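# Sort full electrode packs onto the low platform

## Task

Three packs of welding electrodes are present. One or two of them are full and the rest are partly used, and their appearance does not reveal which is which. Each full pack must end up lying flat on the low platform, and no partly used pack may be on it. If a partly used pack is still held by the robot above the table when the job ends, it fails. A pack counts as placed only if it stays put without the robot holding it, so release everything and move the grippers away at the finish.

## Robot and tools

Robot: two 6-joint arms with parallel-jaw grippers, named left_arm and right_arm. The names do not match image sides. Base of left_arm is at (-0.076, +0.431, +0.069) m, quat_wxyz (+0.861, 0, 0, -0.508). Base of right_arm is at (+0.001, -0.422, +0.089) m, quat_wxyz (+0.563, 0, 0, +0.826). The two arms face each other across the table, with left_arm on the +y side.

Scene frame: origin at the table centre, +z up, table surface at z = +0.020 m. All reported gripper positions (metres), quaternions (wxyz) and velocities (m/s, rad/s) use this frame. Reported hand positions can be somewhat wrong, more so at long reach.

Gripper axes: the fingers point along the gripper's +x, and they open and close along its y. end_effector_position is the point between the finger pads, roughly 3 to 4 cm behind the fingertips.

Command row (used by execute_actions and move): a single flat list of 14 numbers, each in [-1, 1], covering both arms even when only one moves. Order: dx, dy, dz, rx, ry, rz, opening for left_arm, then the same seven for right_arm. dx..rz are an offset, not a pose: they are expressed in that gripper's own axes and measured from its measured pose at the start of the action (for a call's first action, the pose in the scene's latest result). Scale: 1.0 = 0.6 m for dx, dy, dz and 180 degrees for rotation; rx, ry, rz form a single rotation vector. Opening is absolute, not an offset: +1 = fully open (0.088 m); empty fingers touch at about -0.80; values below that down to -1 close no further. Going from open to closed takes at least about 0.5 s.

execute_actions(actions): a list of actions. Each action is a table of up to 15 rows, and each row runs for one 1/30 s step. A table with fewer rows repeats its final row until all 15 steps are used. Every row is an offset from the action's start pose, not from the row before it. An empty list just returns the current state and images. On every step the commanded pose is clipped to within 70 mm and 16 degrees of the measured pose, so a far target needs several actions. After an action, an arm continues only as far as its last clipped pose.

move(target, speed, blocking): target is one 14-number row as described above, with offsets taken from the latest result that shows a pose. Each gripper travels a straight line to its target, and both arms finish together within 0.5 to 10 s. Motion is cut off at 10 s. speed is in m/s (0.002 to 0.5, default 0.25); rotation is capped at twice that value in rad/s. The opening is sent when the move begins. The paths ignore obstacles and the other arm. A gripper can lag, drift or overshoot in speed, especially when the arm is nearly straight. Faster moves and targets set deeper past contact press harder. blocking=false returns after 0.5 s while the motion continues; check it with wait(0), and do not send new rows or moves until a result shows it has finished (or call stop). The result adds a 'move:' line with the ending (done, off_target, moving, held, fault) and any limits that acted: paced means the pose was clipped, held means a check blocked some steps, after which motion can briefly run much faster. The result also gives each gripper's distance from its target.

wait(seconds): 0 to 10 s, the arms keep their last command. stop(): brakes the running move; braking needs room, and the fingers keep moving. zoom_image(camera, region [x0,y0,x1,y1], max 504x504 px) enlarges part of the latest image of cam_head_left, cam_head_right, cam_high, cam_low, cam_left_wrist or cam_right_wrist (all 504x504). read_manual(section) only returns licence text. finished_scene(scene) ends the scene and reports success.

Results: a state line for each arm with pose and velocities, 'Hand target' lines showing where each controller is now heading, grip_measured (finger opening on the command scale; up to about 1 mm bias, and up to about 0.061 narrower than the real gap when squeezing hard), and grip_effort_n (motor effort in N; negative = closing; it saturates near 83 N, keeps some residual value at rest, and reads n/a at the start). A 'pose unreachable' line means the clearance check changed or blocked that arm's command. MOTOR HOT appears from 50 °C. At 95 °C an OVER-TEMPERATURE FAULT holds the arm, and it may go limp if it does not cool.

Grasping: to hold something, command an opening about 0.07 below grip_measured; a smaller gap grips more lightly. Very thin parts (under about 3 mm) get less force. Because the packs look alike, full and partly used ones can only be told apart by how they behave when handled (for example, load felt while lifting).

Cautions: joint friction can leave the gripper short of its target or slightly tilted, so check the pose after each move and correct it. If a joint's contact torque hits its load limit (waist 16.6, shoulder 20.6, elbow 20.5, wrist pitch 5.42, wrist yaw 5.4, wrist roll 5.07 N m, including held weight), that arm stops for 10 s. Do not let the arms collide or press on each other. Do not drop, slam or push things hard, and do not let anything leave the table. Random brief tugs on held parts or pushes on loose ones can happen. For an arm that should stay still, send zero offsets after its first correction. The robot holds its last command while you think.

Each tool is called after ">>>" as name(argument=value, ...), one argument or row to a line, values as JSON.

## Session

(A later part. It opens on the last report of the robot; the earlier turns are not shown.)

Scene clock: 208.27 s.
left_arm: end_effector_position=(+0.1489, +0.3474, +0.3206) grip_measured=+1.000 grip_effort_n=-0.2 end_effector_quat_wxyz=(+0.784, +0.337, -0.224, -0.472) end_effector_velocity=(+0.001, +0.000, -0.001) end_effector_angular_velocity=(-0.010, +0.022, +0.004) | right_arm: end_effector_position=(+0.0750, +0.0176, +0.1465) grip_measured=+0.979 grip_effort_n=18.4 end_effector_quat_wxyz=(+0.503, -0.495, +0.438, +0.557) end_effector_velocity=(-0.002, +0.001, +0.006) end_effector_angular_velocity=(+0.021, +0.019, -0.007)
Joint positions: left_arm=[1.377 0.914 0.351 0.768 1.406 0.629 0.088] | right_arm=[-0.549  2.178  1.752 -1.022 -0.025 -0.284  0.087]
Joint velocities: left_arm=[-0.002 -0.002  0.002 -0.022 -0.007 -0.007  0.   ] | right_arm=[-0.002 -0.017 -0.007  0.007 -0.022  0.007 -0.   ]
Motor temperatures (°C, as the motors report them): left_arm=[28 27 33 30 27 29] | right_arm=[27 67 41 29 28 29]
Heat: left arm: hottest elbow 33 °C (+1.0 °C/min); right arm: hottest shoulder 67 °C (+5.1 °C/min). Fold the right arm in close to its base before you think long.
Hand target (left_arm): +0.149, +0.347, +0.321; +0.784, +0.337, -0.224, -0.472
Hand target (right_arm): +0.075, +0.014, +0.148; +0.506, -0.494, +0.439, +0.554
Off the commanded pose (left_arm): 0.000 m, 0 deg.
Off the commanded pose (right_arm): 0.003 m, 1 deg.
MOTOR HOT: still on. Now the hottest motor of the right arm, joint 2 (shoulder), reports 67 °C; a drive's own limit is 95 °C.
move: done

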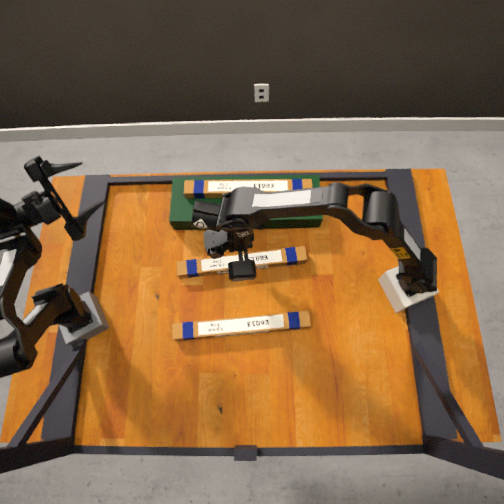

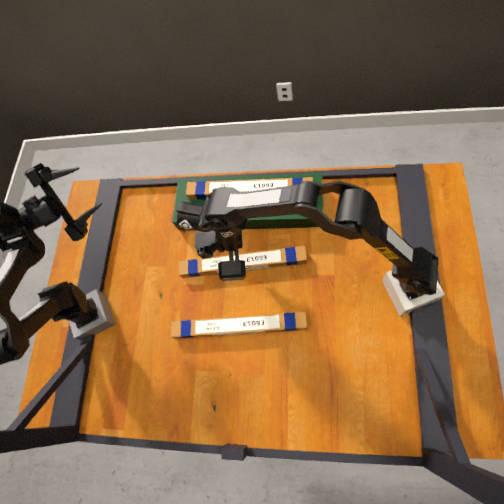

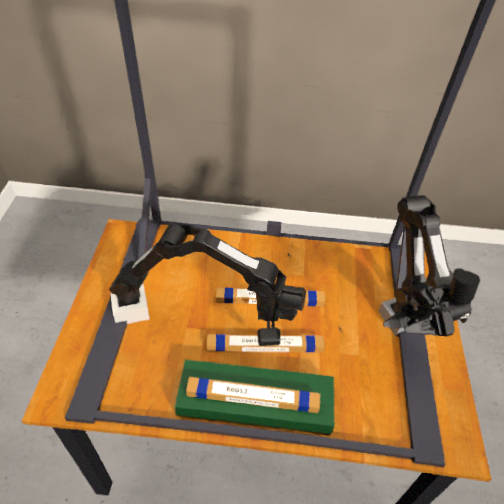

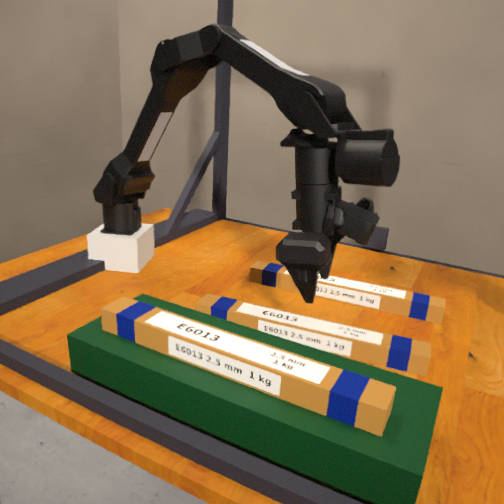

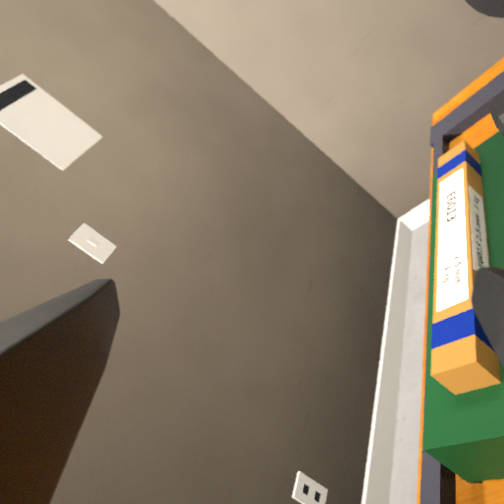

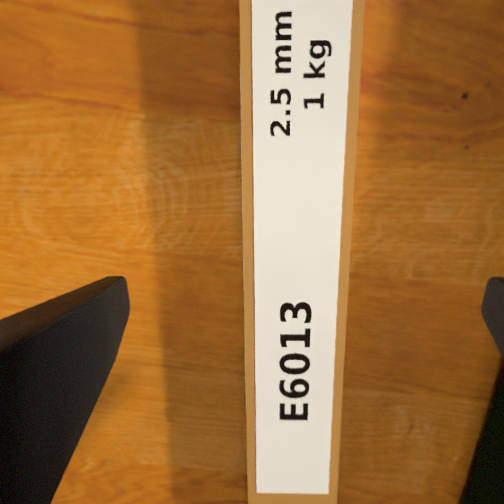

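>>> move(
  target=[0,0,0,0,0,0,1, 0.151,-0.004,-0.019,0,0.016,0,1],
  speed=0.08,
)

>>> move(
  target=[0,0,0,0,0,0,1, 0,0,0,0,0,0,-0.14],
)

>>> move(
  target=[0,0,0,0,0,0,1, -0.1,0,0,0,0,0,-0.14],
  speed=0.05,
)

Scene clock: 215.97 s.
left_arm: end_effector_position=(+0.1489, +0.3474, +0.3206) grip_measured=+1.000 grip_effort_n=-0.2 end_effector_quat_wxyz=(+0.784, +0.337, -0.224, -0.472) end_effector_velocity=(+0.002, +0.001, -0.000) end_effector_angular_velocity=(-0.017, +0.025, +0.018) | right_arm: end_effector_position=(+0.0780, +0.0248, +0.0667) grip_measured=+0.979 grip_effort_n=18.4 end_effector_quat_wxyz=(+0.500, -0.502, +0.442, +0.550) end_effector_velocity=(-0.000, -0.000, -0.001) end_effector_angular_velocity=(+0.004, +0.004, +0.020)
Joint positions: left_arm=[1.377 0.914 0.351 0.768 1.406 0.629 0.088] | right_arm=[-0.549  2.319  1.661 -0.808 -0.014 -0.283  0.087]
Joint velocities: left_arm=[-0.002 -0.002 -0.002 -0.007 -0.022 -0.022  0.   ] | right_arm=[-0.002 -0.002 -0.007  0.007 -0.007 -0.022 -0.   ]
Motor temperatures (°C, as the motors report them): left_arm=[28 27 33 30 27 29] | right_arm=[27 65 40 29 28 29]
Heat: left arm: hottest elbow 33 °C (+0.0 °C/min); right arm: hottest shoulder 65 °C (+2.0 °C/min). Fold the right arm in close to its base before you think long.
Hand target (left_arm): +0.149, +0.347, +0.321; +0.784, +0.337, -0.224, -0.472
Hand target (right_arm): +0.078, +0.019, +0.056; +0.492, -0.509, +0.450, +0.544
Off the commanded pose (left_arm): 0.000 m, 0 deg.
Off the commanded pose (right_arm): 0.013 m, 2 deg.
MOTOR HOT: still on. Now the hottest motor of the right arm, joint 2 (shoulder), reports 65 °C; a drive's own limit is 95 °C.
move: off_target (right_arm)

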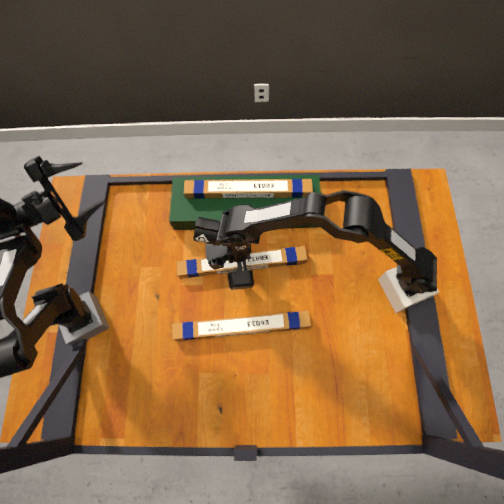

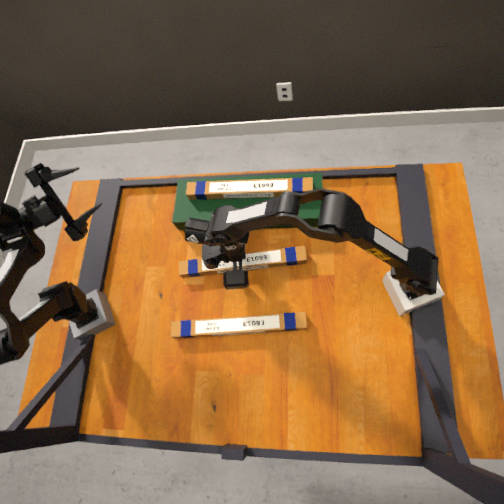

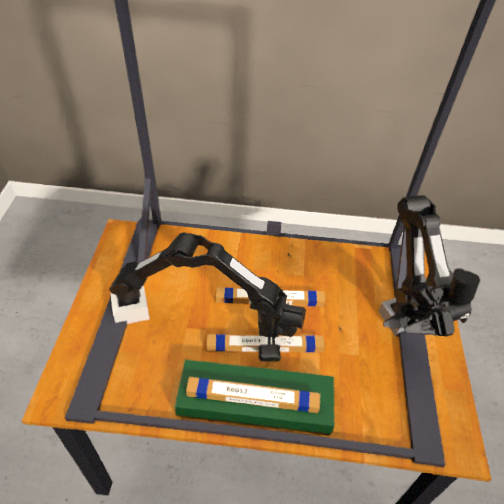

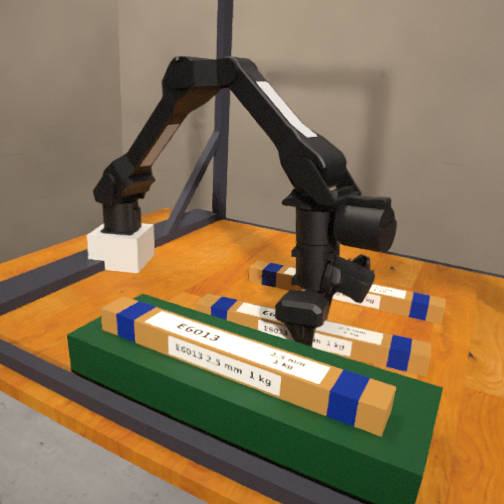

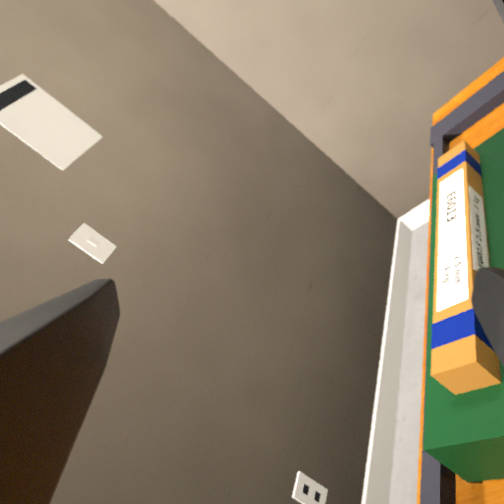

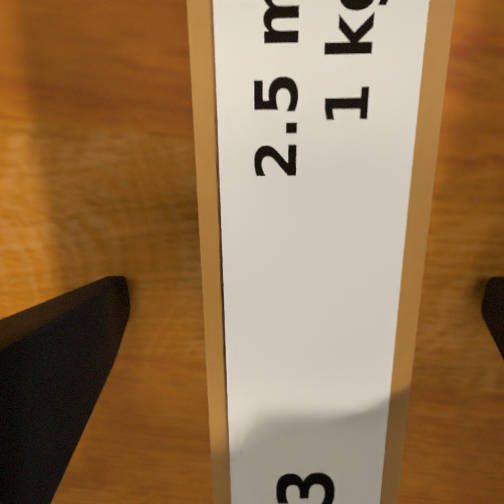

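Scene clock: 216.53 s.
left_arm: end_effector_position=(+0.1489, +0.3474, +0.3206) grip_measured=+1.000 grip_effort_n=0.2 end_effector_quat_wxyz=(+0.784, +0.337, -0.224, -0.472) end_effector_velocity=(+0.001, +0.001, -0.001) end_effector_angular_velocity=(-0.007, +0.013, +0.009) | right_arm: end_effector_position=(+0.0771, +0.0246, +0.0667) grip_measured=-0.060 grip_effort_n=-83.5 end_effector_quat_wxyz=(+0.499, -0.502, +0.443, +0.551) end_effector_velocity=(+0.002, -0.004, +0.001) end_effector_angular_velocity=(-0.018, -0.003, -0.010)
Joint positions: left_arm=[1.377 0.914 0.351 0.768 1.406 0.629 0.088] | right_arm=[-0.548  2.319  1.661 -0.809 -0.017 -0.283  0.036]
Joint velocities: left_arm=[ 0.002 -0.002 -0.002 -0.007 -0.007 -0.007  0.   ] | right_arm=[-0.002 -0.002  0.002 -0.022  0.007  0.007 -0.   ]
Motor temperatures (°C, as the motors report them): left_arm=[28 27 33 30 27 29] | right_arm=[27 65 40 29 28 29]
Heat: left arm: hottest elbow 33 °C (+0.0 °C/min); right arm: hottest shoulder 65 °C (+2.0 °C/min). Fold the right arm in close to its base before you think long.
Hand target (left_arm): +0.149, +0.347, +0.321; +0.784, +0.337, -0.224, -0.472
Hand target (right_arm): +0.078, +0.025, +0.067; +0.500, -0.502, +0.442, +0.550
Off the commanded pose (left_arm): 0.000 m, 0 deg.
Off the commanded pose (right_arm): 0.001 m, 0 deg.
MOTOR HOT: still on. Now the hottest motor of the right arm, joint 2 (shoulder), reports 65 °C; a drive's own limit is 95 °C.
move: done

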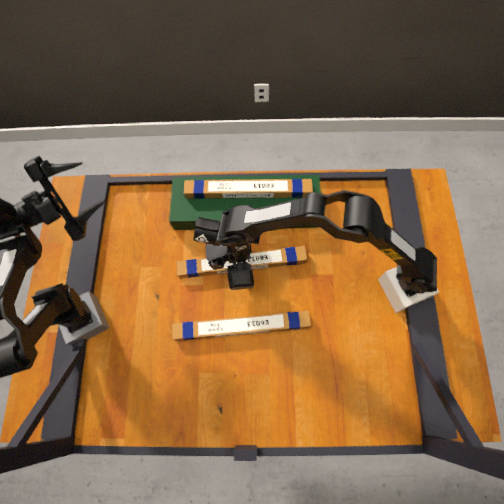

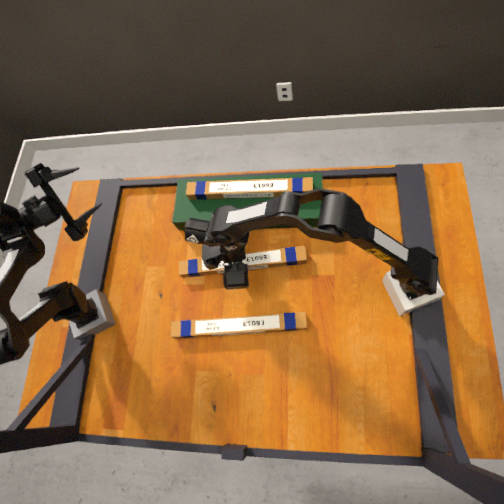

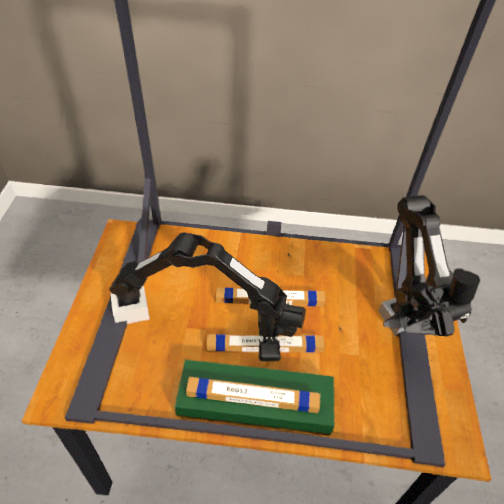

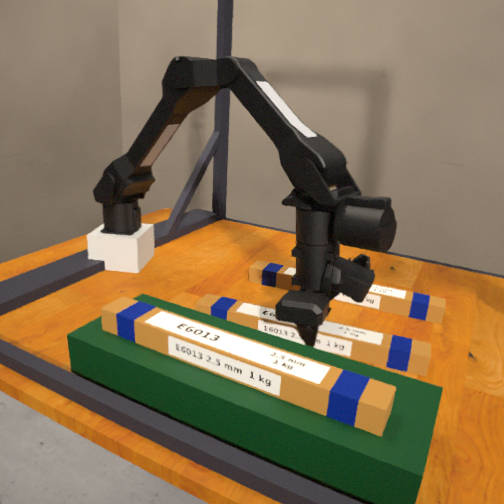

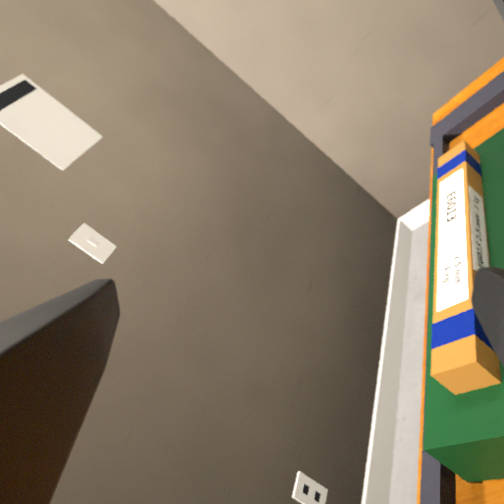

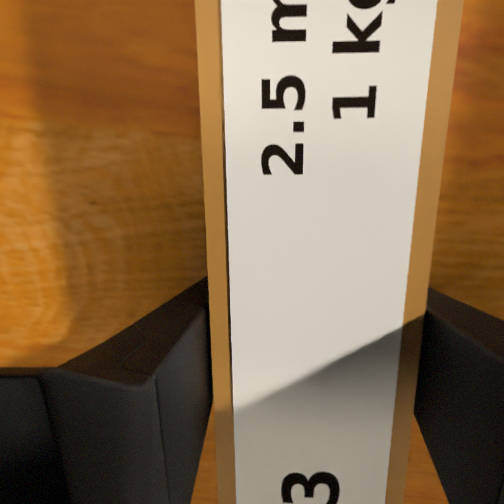

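Scene clock: 218.13 s.
left_arm: end_effector_position=(+0.1489, +0.3474, +0.3206) grip_measured=+1.000 grip_effort_n=-0.2 end_effector_quat_wxyz=(+0.784, +0.337, -0.224, -0.472) end_effector_velocity=(+0.002, +0.001, +0.000) end_effector_angular_velocity=(-0.008, +0.007, +0.019) | right_arm: end_effector_position=(+0.0737, +0.0049, +0.0993) grip_measured=-0.060 grip_effort_n=-83.5 end_effector_quat_wxyz=(+0.477, -0.516, +0.466, +0.537) end_effector_velocity=(-0.000, -0.001, +0.002) end_effector_angular_velocity=(-0.001, +0.007, +0.020)
Joint positions: left_arm=[1.377 0.914 0.351 0.768 1.406 0.629 0.088] | right_arm=[-0.548  2.255  1.694 -0.98  -0.017 -0.283  0.036]
Joint velocities: left_arm=[-0.002 -0.007 -0.002 -0.007 -0.022 -0.007  0.   ] | right_arm=[-0.002 -0.002  0.002 -0.007 -0.007 -0.022 -0.   ]
Motor temperatures (°C, as the motors report them): left_arm=[28 27 33 30 27 29] | right_arm=[27 66 40 29 28 29]
Heat: left arm: hottest elbow 33 °C (+0.0 °C/min); right arm: hottest shoulder 66 °C (+3.0 °C/min). Fold the right arm in close to its base before you think long.
Hand target (left_arm): +0.149, +0.347, +0.321; +0.784, +0.337, -0.224, -0.472
Hand target (right_arm): +0.077, +0.017, +0.126; +0.499, -0.502, +0.443, +0.550
Off the commanded pose (left_arm): 0.000 m, 0 deg.
Off the commanded pose (right_arm): 0.030 m, 4 deg.
MOTOR HOT: still on. Now the hottest motor of the right arm, joint 2 (shoulder), reports 66 °C; a drive's own limit is 95 °C.
move: off_target (right_arm)

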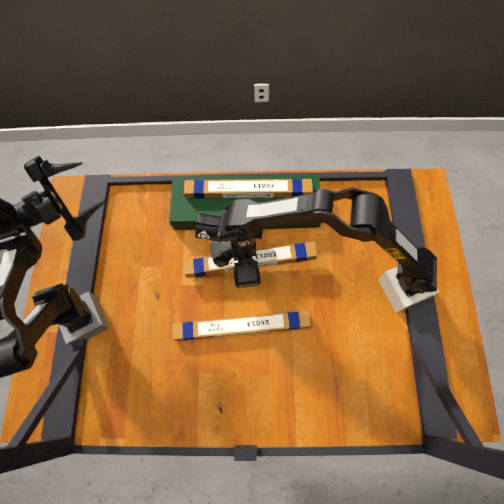

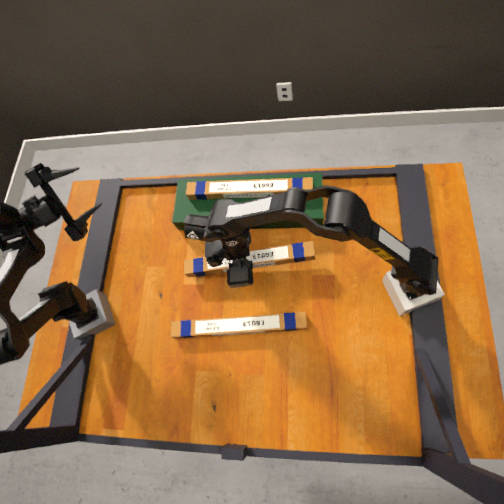

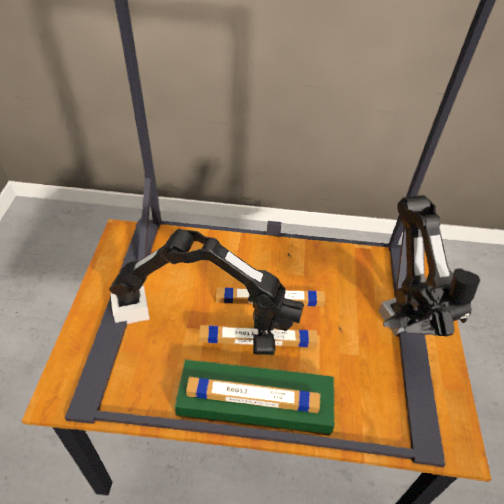

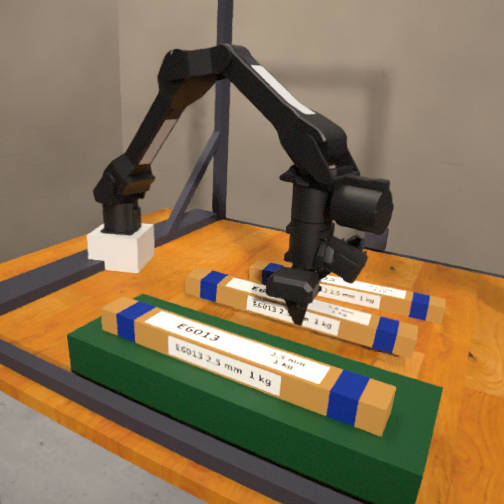

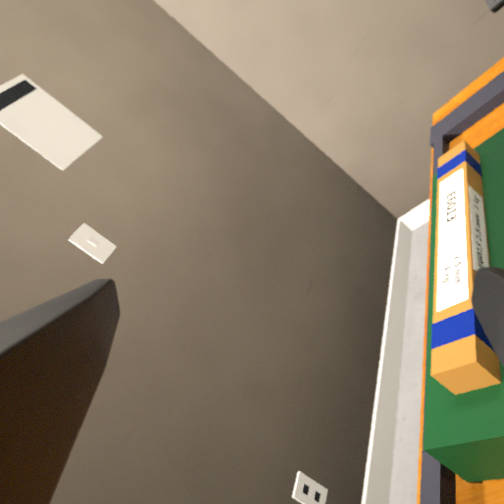

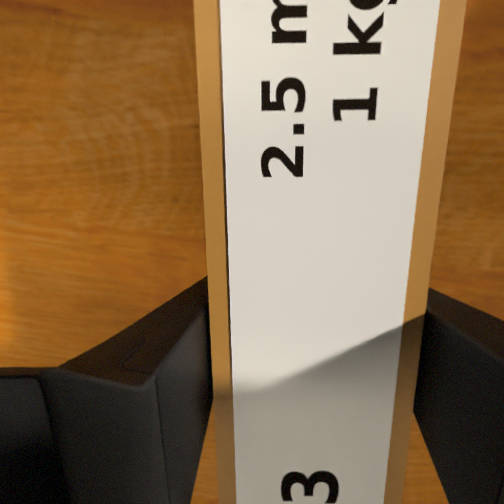

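>>> move(
  target=[0,0,0,0,0,0,1, 0.053,-0.004,0.03,0,-0.024,-0.006,-0.14],
  speed=0.04,
)

>>> move(
  target=[0,0,0,0,0,0,1, 0,0,0,0,0,0,1],
)

>>> move(
  target=[0,0,0,0,0,0,1, -0.12,0,0,0,0,0,1],
  speed=0.12,
)

>>> move(
  target=[0,0,0,0,0,0,1, -0.15,0.1,-0.4,0,0,0,1],
)

Scene clock: 239.07 s.
left_arm: end_effector_position=(+0.1489, +0.3474, +0.3206) grip_measured=+1.000 grip_effort_n=-0.2 end_effector_quat_wxyz=(+0.784, +0.337, -0.224, -0.472) end_effector_velocity=(+0.001, +0.001, -0.001) end_effector_angular_velocity=(-0.007, +0.013, +0.009) | right_arm: end_effector_position=(+0.0753, +0.0233, +0.0698) grip_measured=-0.060 grip_effort_n=-83.5 end_effector_quat_wxyz=(+0.499, -0.502, +0.443, +0.551) end_effector_velocity=(-0.003, -0.003, -0.001) end_effector_angular_velocity=(-0.008, +0.023, +0.007)
Joint positions: left_arm=[1.377 0.914 0.351 0.768 1.406 0.629 0.088] | right_arm=[-0.545  2.308  1.655 -0.814 -0.017 -0.28   0.036]
Joint velocities: left_arm=[ 0.002 -0.002 -0.002 -0.007 -0.007 -0.007  0.   ] | right_arm=[-0.002 -0.002 -0.007 -0.007 -0.022 -0.007 -0.   ]
Motor temperatures (°C, as the motors report them): left_arm=[28 27 34 31 27 29] | right_arm=[27 73 42 28 28 29]
Heat: left arm: hottest elbow 34 °C (+1.0 °C/min); right arm: hottest shoulder 73 °C (+3.0 °C/min). Fold the right arm in close to its base before you think long.
Hand target (left_arm): +0.149, +0.347, +0.321; +0.784, +0.337, -0.224, -0.472
Hand target (right_arm): +0.073, +0.024, +0.068; +0.500, -0.500, +0.443, +0.552
Off the commanded pose (left_arm): 0.000 m, 0 deg.
Off the commanded pose (right_arm): 0.002 m, 0 deg.
MOTOR HOT: still on. Now the hottest motor of the right arm, joint 2 (shoulder), reports 73 °C; a drive's own limit is 95 °C.
move: done

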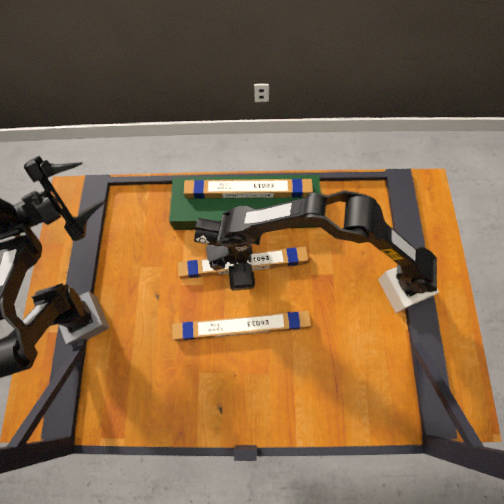

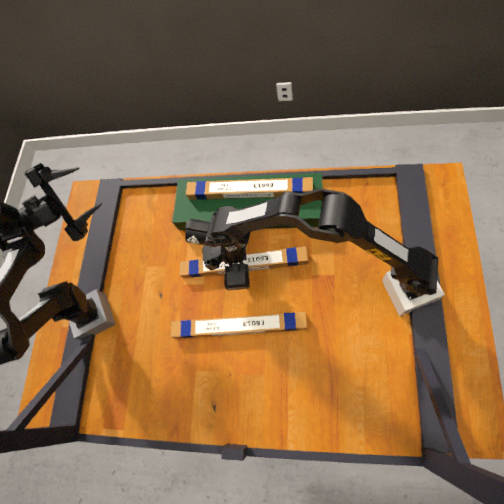

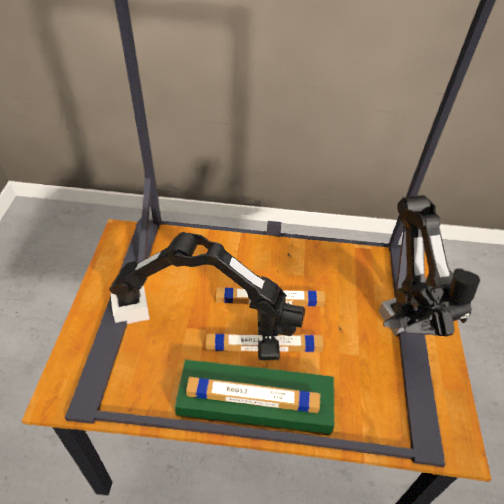

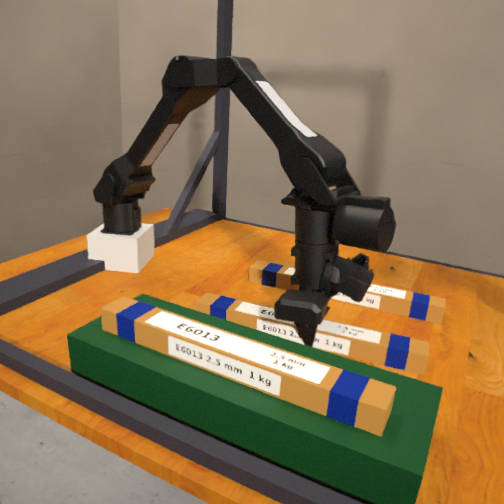

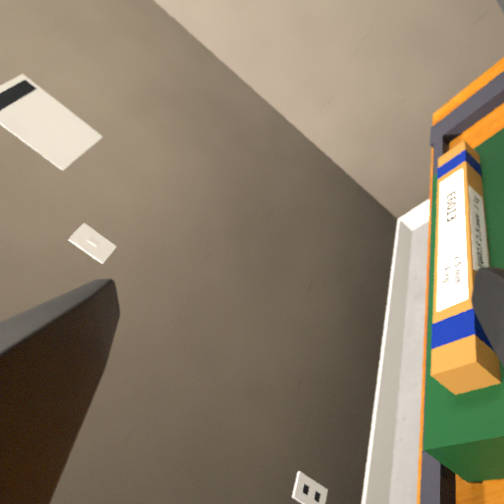

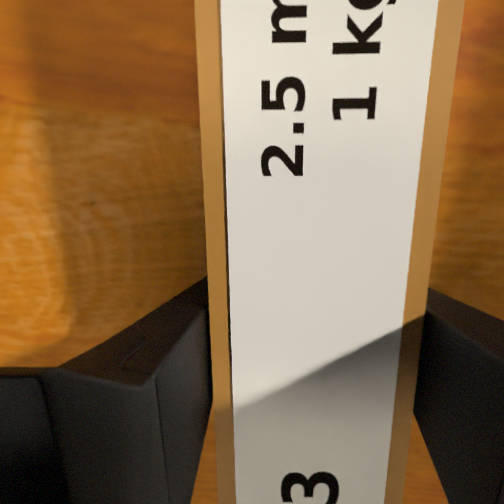

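Scene clock: 239.77 s.
left_arm: end_effector_position=(+0.1489, +0.3474, +0.3206) grip_measured=+1.000 grip_effort_n=-0.2 end_effector_quat_wxyz=(+0.784, +0.337, -0.224, -0.472) end_effector_velocity=(+0.001, -0.001, -0.003) end_effector_angular_velocity=(-0.013, +0.032, -0.000) | right_arm: end_effector_position=(+0.0754, +0.0234, +0.0703) grip_measured=+0.978 grip_effort_n=18.4 end_effector_quat_wxyz=(+0.499, -0.502, +0.443, +0.551) end_effector_velocity=(-0.003, -0.002, +0.000) end_effector_angular_velocity=(-0.006, +0.009, -0.004)
Joint positions: left_arm=[1.377 0.914 0.351 0.768 1.406 0.629 0.088] | right_arm=[-0.545  2.307  1.655 -0.814 -0.017 -0.28   0.087]
Joint velocities: left_arm=[-0.007  0.002 -0.002 -0.022 -0.007 -0.007  0.   ] | right_arm=[ 0.002 -0.002 -0.002 -0.007 -0.007  0.007  0.   ]
Motor temperatures (°C, as the motors report them): left_arm=[28 27 34 31 27 29] | right_arm=[27 73 42 28 28 29]
Heat: left arm: hottest elbow 34 °C (+1.0 °C/min); right arm: hottest shoulder 73 °C (+3.0 °C/min). Fold the right arm in close to its base before you think long.
Hand target (left_arm): +0.149, +0.347, +0.321; +0.784, +0.337, -0.224, -0.472
Hand target (right_arm): +0.075, +0.023, +0.070; +0.499, -0.502, +0.443, +0.551
Off the commanded pose (left_arm): 0.000 m, 0 deg.
Off the commanded pose (right_arm): 0.001 m, 0 deg.
MOTOR HOT: still on. Now the hottest motor of the right arm, joint 2 (shoulder), reports 73 °C; a drive's own limit is 95 °C.
move: done

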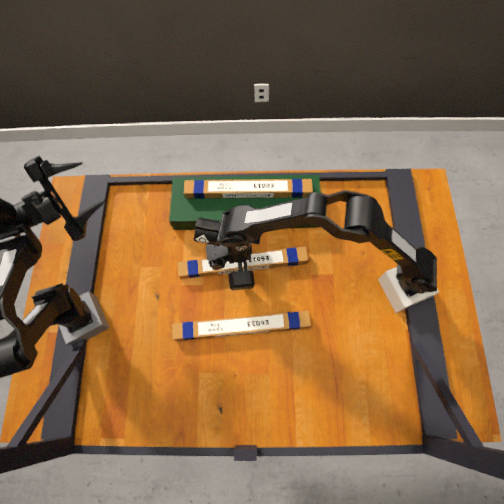

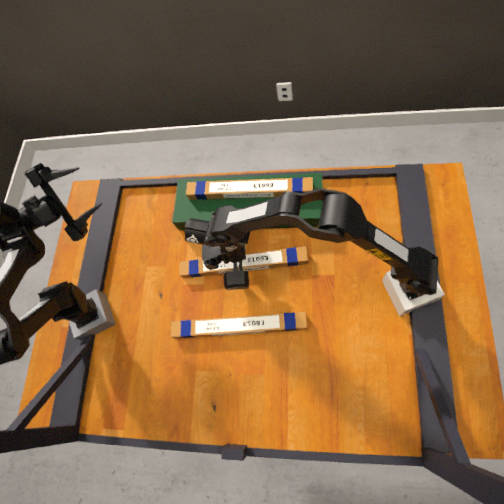

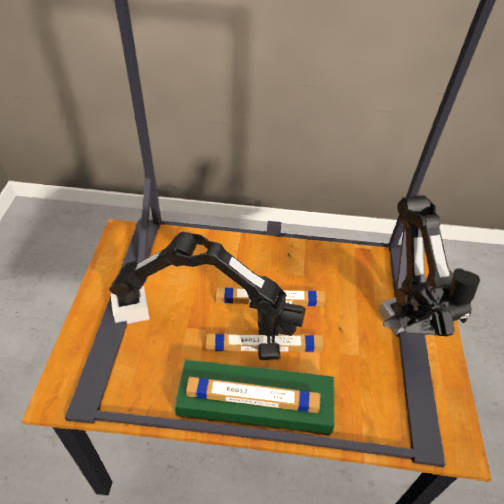

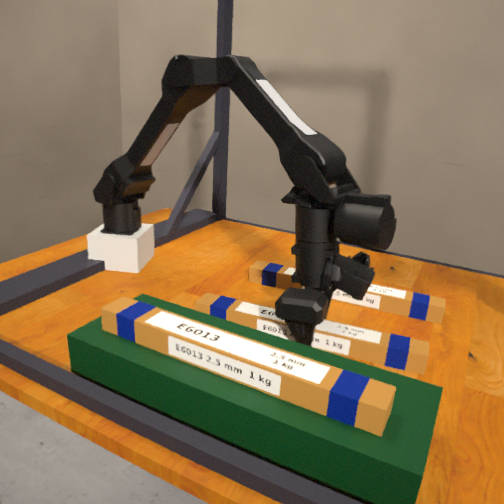

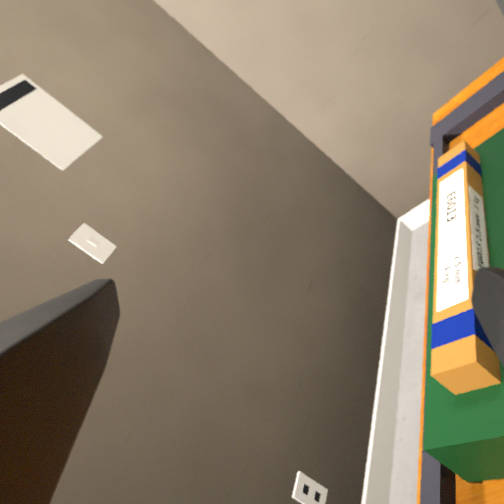

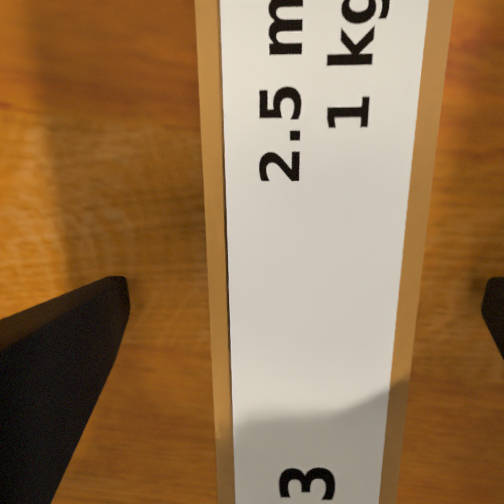

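Scene clock: 240.77 s.
left_arm: end_effector_position=(+0.1489, +0.3474, +0.3206) grip_measured=+1.000 grip_effort_n=-0.2 end_effector_quat_wxyz=(+0.784, +0.337, -0.224, -0.472) end_effector_velocity=(-0.002, -0.001, -0.001) end_effector_angular_velocity=(-0.011, +0.027, -0.010) | right_arm: end_effector_position=(+0.0737, +0.0121, +0.1339) grip_measured=+0.979 grip_effort_n=18.4 end_effector_quat_wxyz=(+0.493, -0.505, +0.449, +0.547) end_effector_velocity=(+0.002, -0.002, +0.002) end_effector_angular_velocity=(-0.004, -0.007, +0.004)
Joint positions: left_arm=[1.377 0.914 0.351 0.768 1.406 0.629 0.088] | right_arm=[-0.546  2.199  1.74  -1.027 -0.017 -0.28   0.087]
Joint velocities: left_arm=[-0.002 -0.002 -0.002 -0.007  0.007 -0.022  0.   ] | right_arm=[-0.002 -0.007 -0.002 -0.007  0.007 -0.007 -0.   ]
Motor temperatures (°C, as the motors report them): left_arm=[28 27 34 31 27 29] | right_arm=[27 72 42 28 28 29]
Heat: left arm: hottest elbow 34 °C (+1.0 °C/min); right arm: hottest shoulder 72 °C (+2.0 °C/min). Fold the right arm in close to its base before you think long.
Hand target (left_arm): +0.149, +0.347, +0.321; +0.784, +0.337, -0.224, -0.472
Hand target (right_arm): +0.076, +0.015, +0.142; +0.499, -0.501, +0.443, +0.551
Off the commanded pose (left_arm): 0.000 m, 0 deg.
Off the commanded pose (right_arm): 0.009 m, 1 deg.
MOTOR HOT: still on. Now the hottest motor of the right arm, joint 2 (shoulder), reports 72 °C; a drive's own limit is 95 °C.
move: off_target (right_arm)

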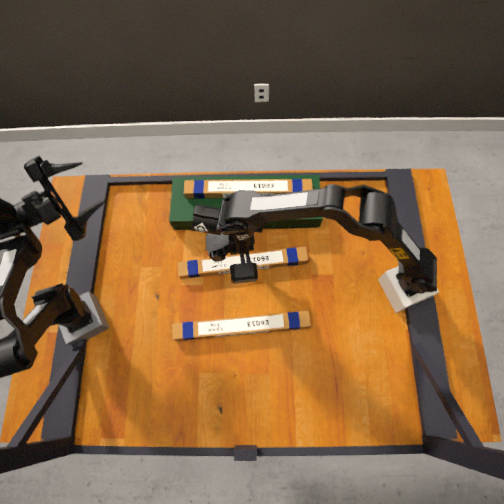

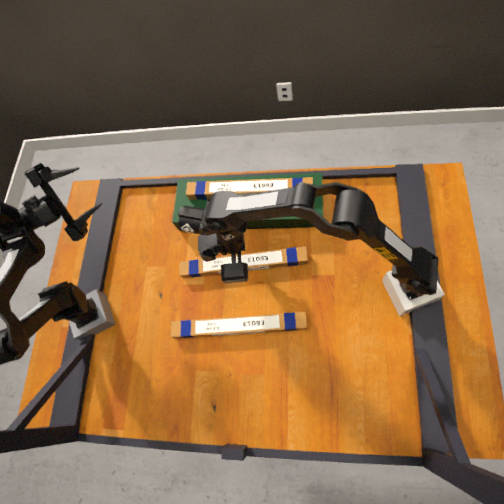

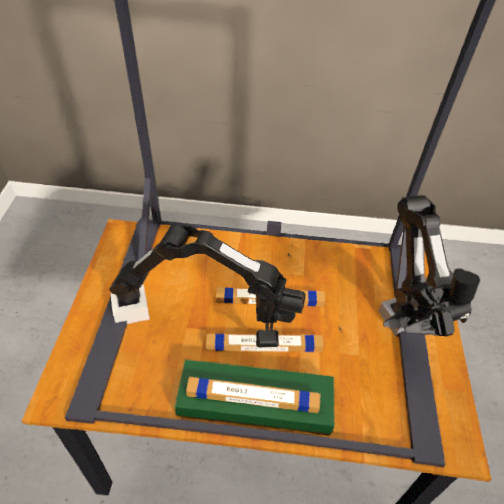

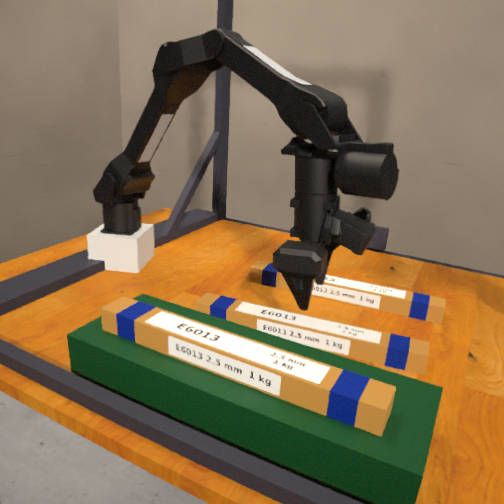

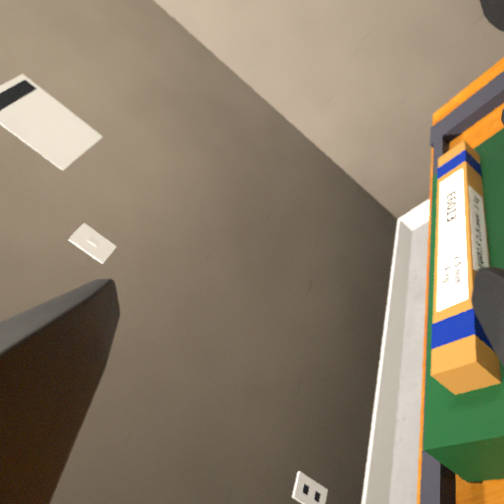

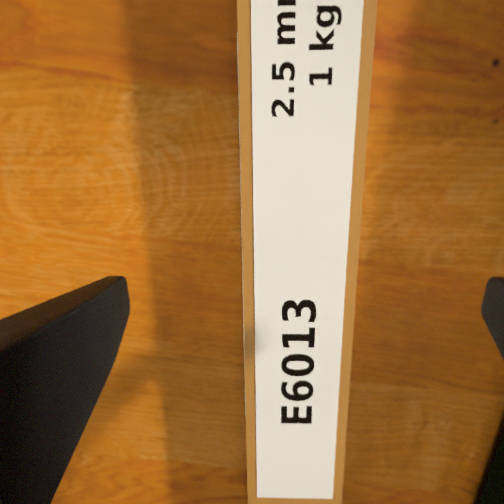

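Scene clock: 242.40 s.
left_arm: end_effector_position=(+0.1489, +0.3474, +0.3206) grip_measured=+1.000 grip_effort_n=-0.2 end_effector_quat_wxyz=(+0.784, +0.337, -0.224, -0.472) end_effector_velocity=(+0.001, +0.001, -0.002) end_effector_angular_velocity=(-0.015, +0.031, +0.009) | right_arm: end_effector_position=(+0.0436, -0.2363, +0.2034) grip_measured=+0.979 grip_effort_n=18.4 end_effector_quat_wxyz=(+0.497, -0.503, +0.446, +0.548) end_effector_velocity=(+0.000, -0.006, +0.001) end_effector_angular_velocity=(-0.014, -0.005, +0.004)
Joint positions: left_arm=[1.377 0.914 0.351 0.768 1.406 0.629 0.088] | right_arm=[-0.615  1.174  0.873 -1.176 -0.021 -0.346  0.087]
Joint velocities: left_arm=[ 0.002  0.002 -0.002 -0.007 -0.007 -0.022  0.   ] | right_arm=[-0.002 -0.012 -0.002 -0.022  0.007 -0.007 -0.   ]
Motor temperatures (°C, as the motors report them): left_arm=[28 27 34 31 27 29] | right_arm=[27 71 42 28 28 29]
Heat: left arm: hottest elbow 34 °C (+1.0 °C/min); right arm: hottest shoulder 71 °C (+1.0 °C/min). Fold the right arm in close to its base before you think long.
Hand target (left_arm): +0.149, +0.347, +0.321; +0.784, +0.337, -0.224, -0.472
Hand target (right_arm): +0.043, -0.241, +0.200; +0.493, -0.505, +0.450, +0.547
Off the commanded pose (left_arm): 0.000 m, 0 deg.
Off the commanded pose (right_arm): 0.005 m, 1 deg.
MOTOR HOT: still on. Now the hottest motor of the right arm, joint 2 (shoulder), reports 71 °C; a drive's own limit is 95 °C.
move: done

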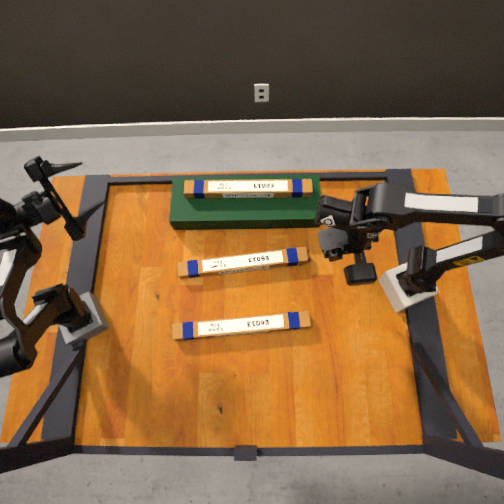

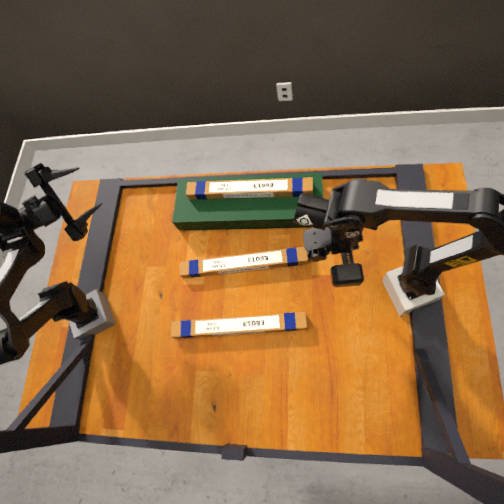

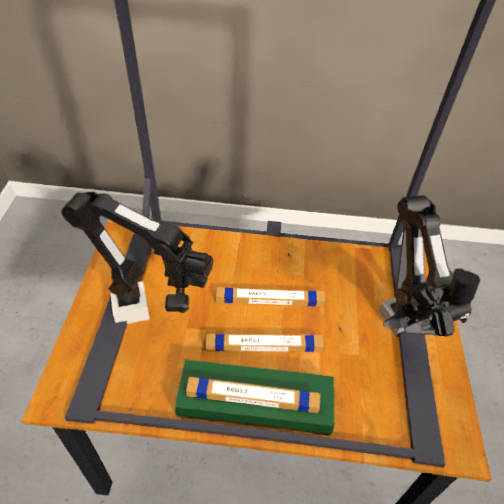

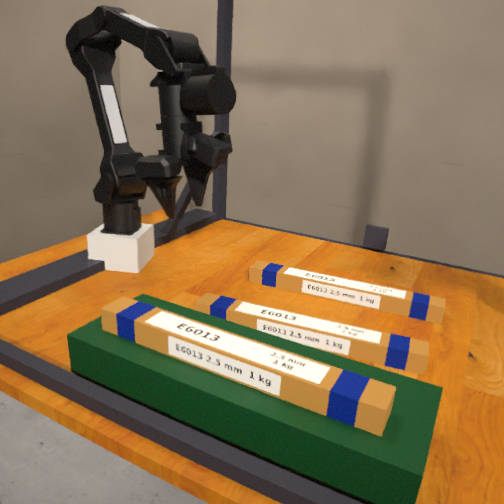

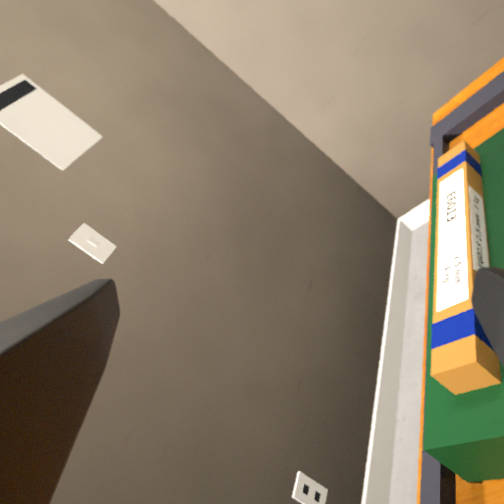

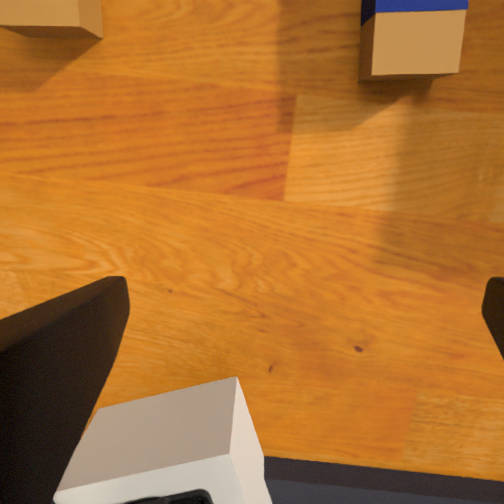

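>>> execute_actions(
  actions=[],
)

Scene clock: 256.57 s.
left_arm: end_effector_position=(+0.1489, +0.3474, +0.3206) grip_measured=+1.000 grip_effort_n=-0.2 end_effector_quat_wxyz=(+0.784, +0.337, -0.224, -0.472) end_effector_velocity=(+0.001, -0.001, -0.002) end_effector_angular_velocity=(-0.002, +0.005, +0.000) | right_arm: end_effector_position=(+0.0435, -0.2363, +0.2034) grip_measured=+0.979 grip_effort_n=18.4 end_effector_quat_wxyz=(+0.497, -0.503, +0.446, +0.548) end_effector_velocity=(+0.001, -0.003, +0.000) end_effector_angular_velocity=(-0.004, -0.006, -0.010)
Joint positions: left_arm=[1.377 0.914 0.351 0.768 1.406 0.629 0.088] | right_arm=[-0.615  1.174  0.873 -1.176 -0.021 -0.347  0.087]
Joint velocities: left_arm=[-0.007  0.002 -0.002 -0.007 -0.007  0.007  0.   ] | right_arm=[-0.002 -0.007 -0.002 -0.007  0.007  0.007 -0.   ]
Motor temperatures (°C, as the motors report them): left_arm=[28 27 34 31 27 29] | right_arm=[27 59 40 28 28 29]
Heat: left arm: hottest elbow 34 °C (+1.0 °C/min); right arm: hottest shoulder 59 °C (-10.0 °C/min). Fold the right arm in close to its base before you think long.
Hand target (left_arm): +0.149, +0.347, +0.321; +0.784, +0.337, -0.224, -0.472
Hand target (right_arm): +0.043, -0.241, +0.200; +0.493, -0.505, +0.450, +0.547
Off the commanded pose (left_arm): 0.000 m, 0 deg.
Off the commanded pose (right_arm): 0.005 m, 1 deg.
MOTOR HOT: still on. Now the hottest motor of the right arm, joint 2 (shoulder), reports 59 °C; a drive's own limit is 95 °C.

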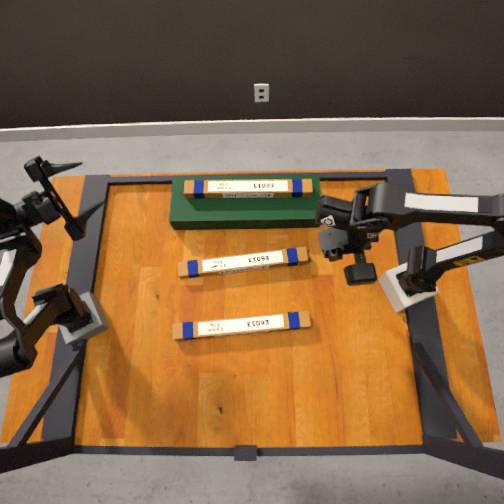

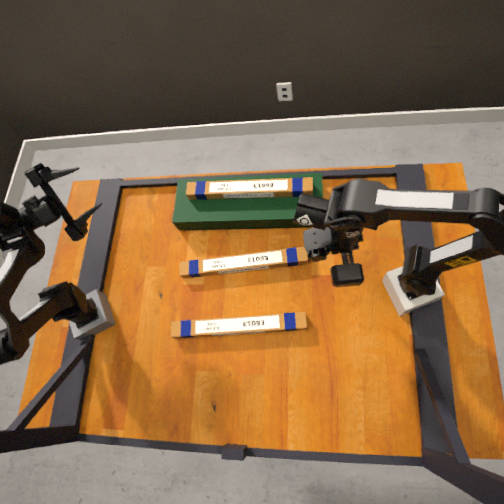

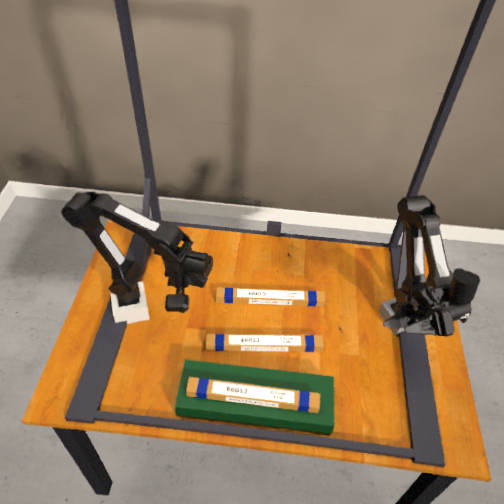

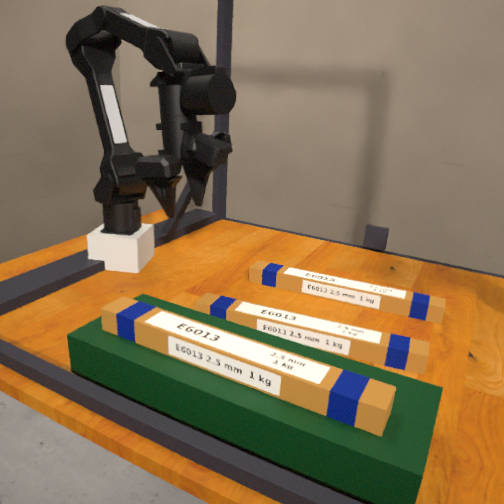

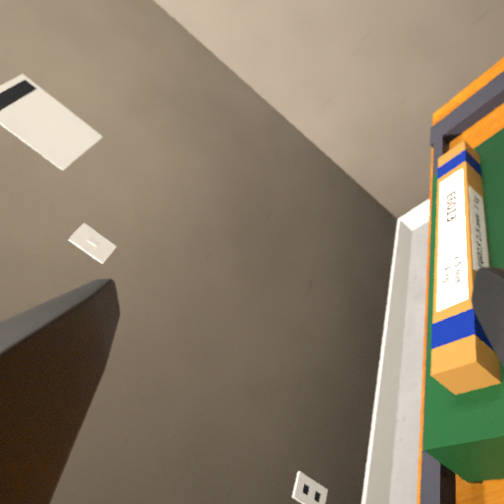

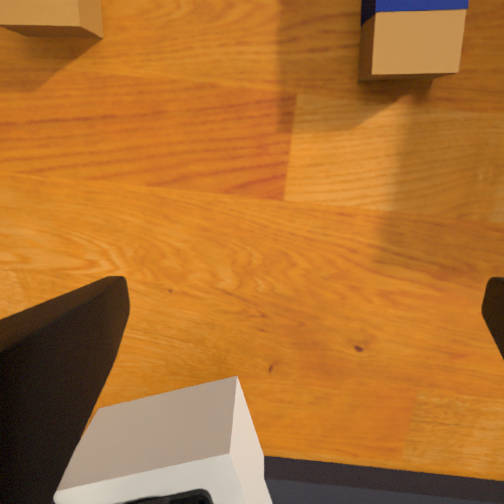

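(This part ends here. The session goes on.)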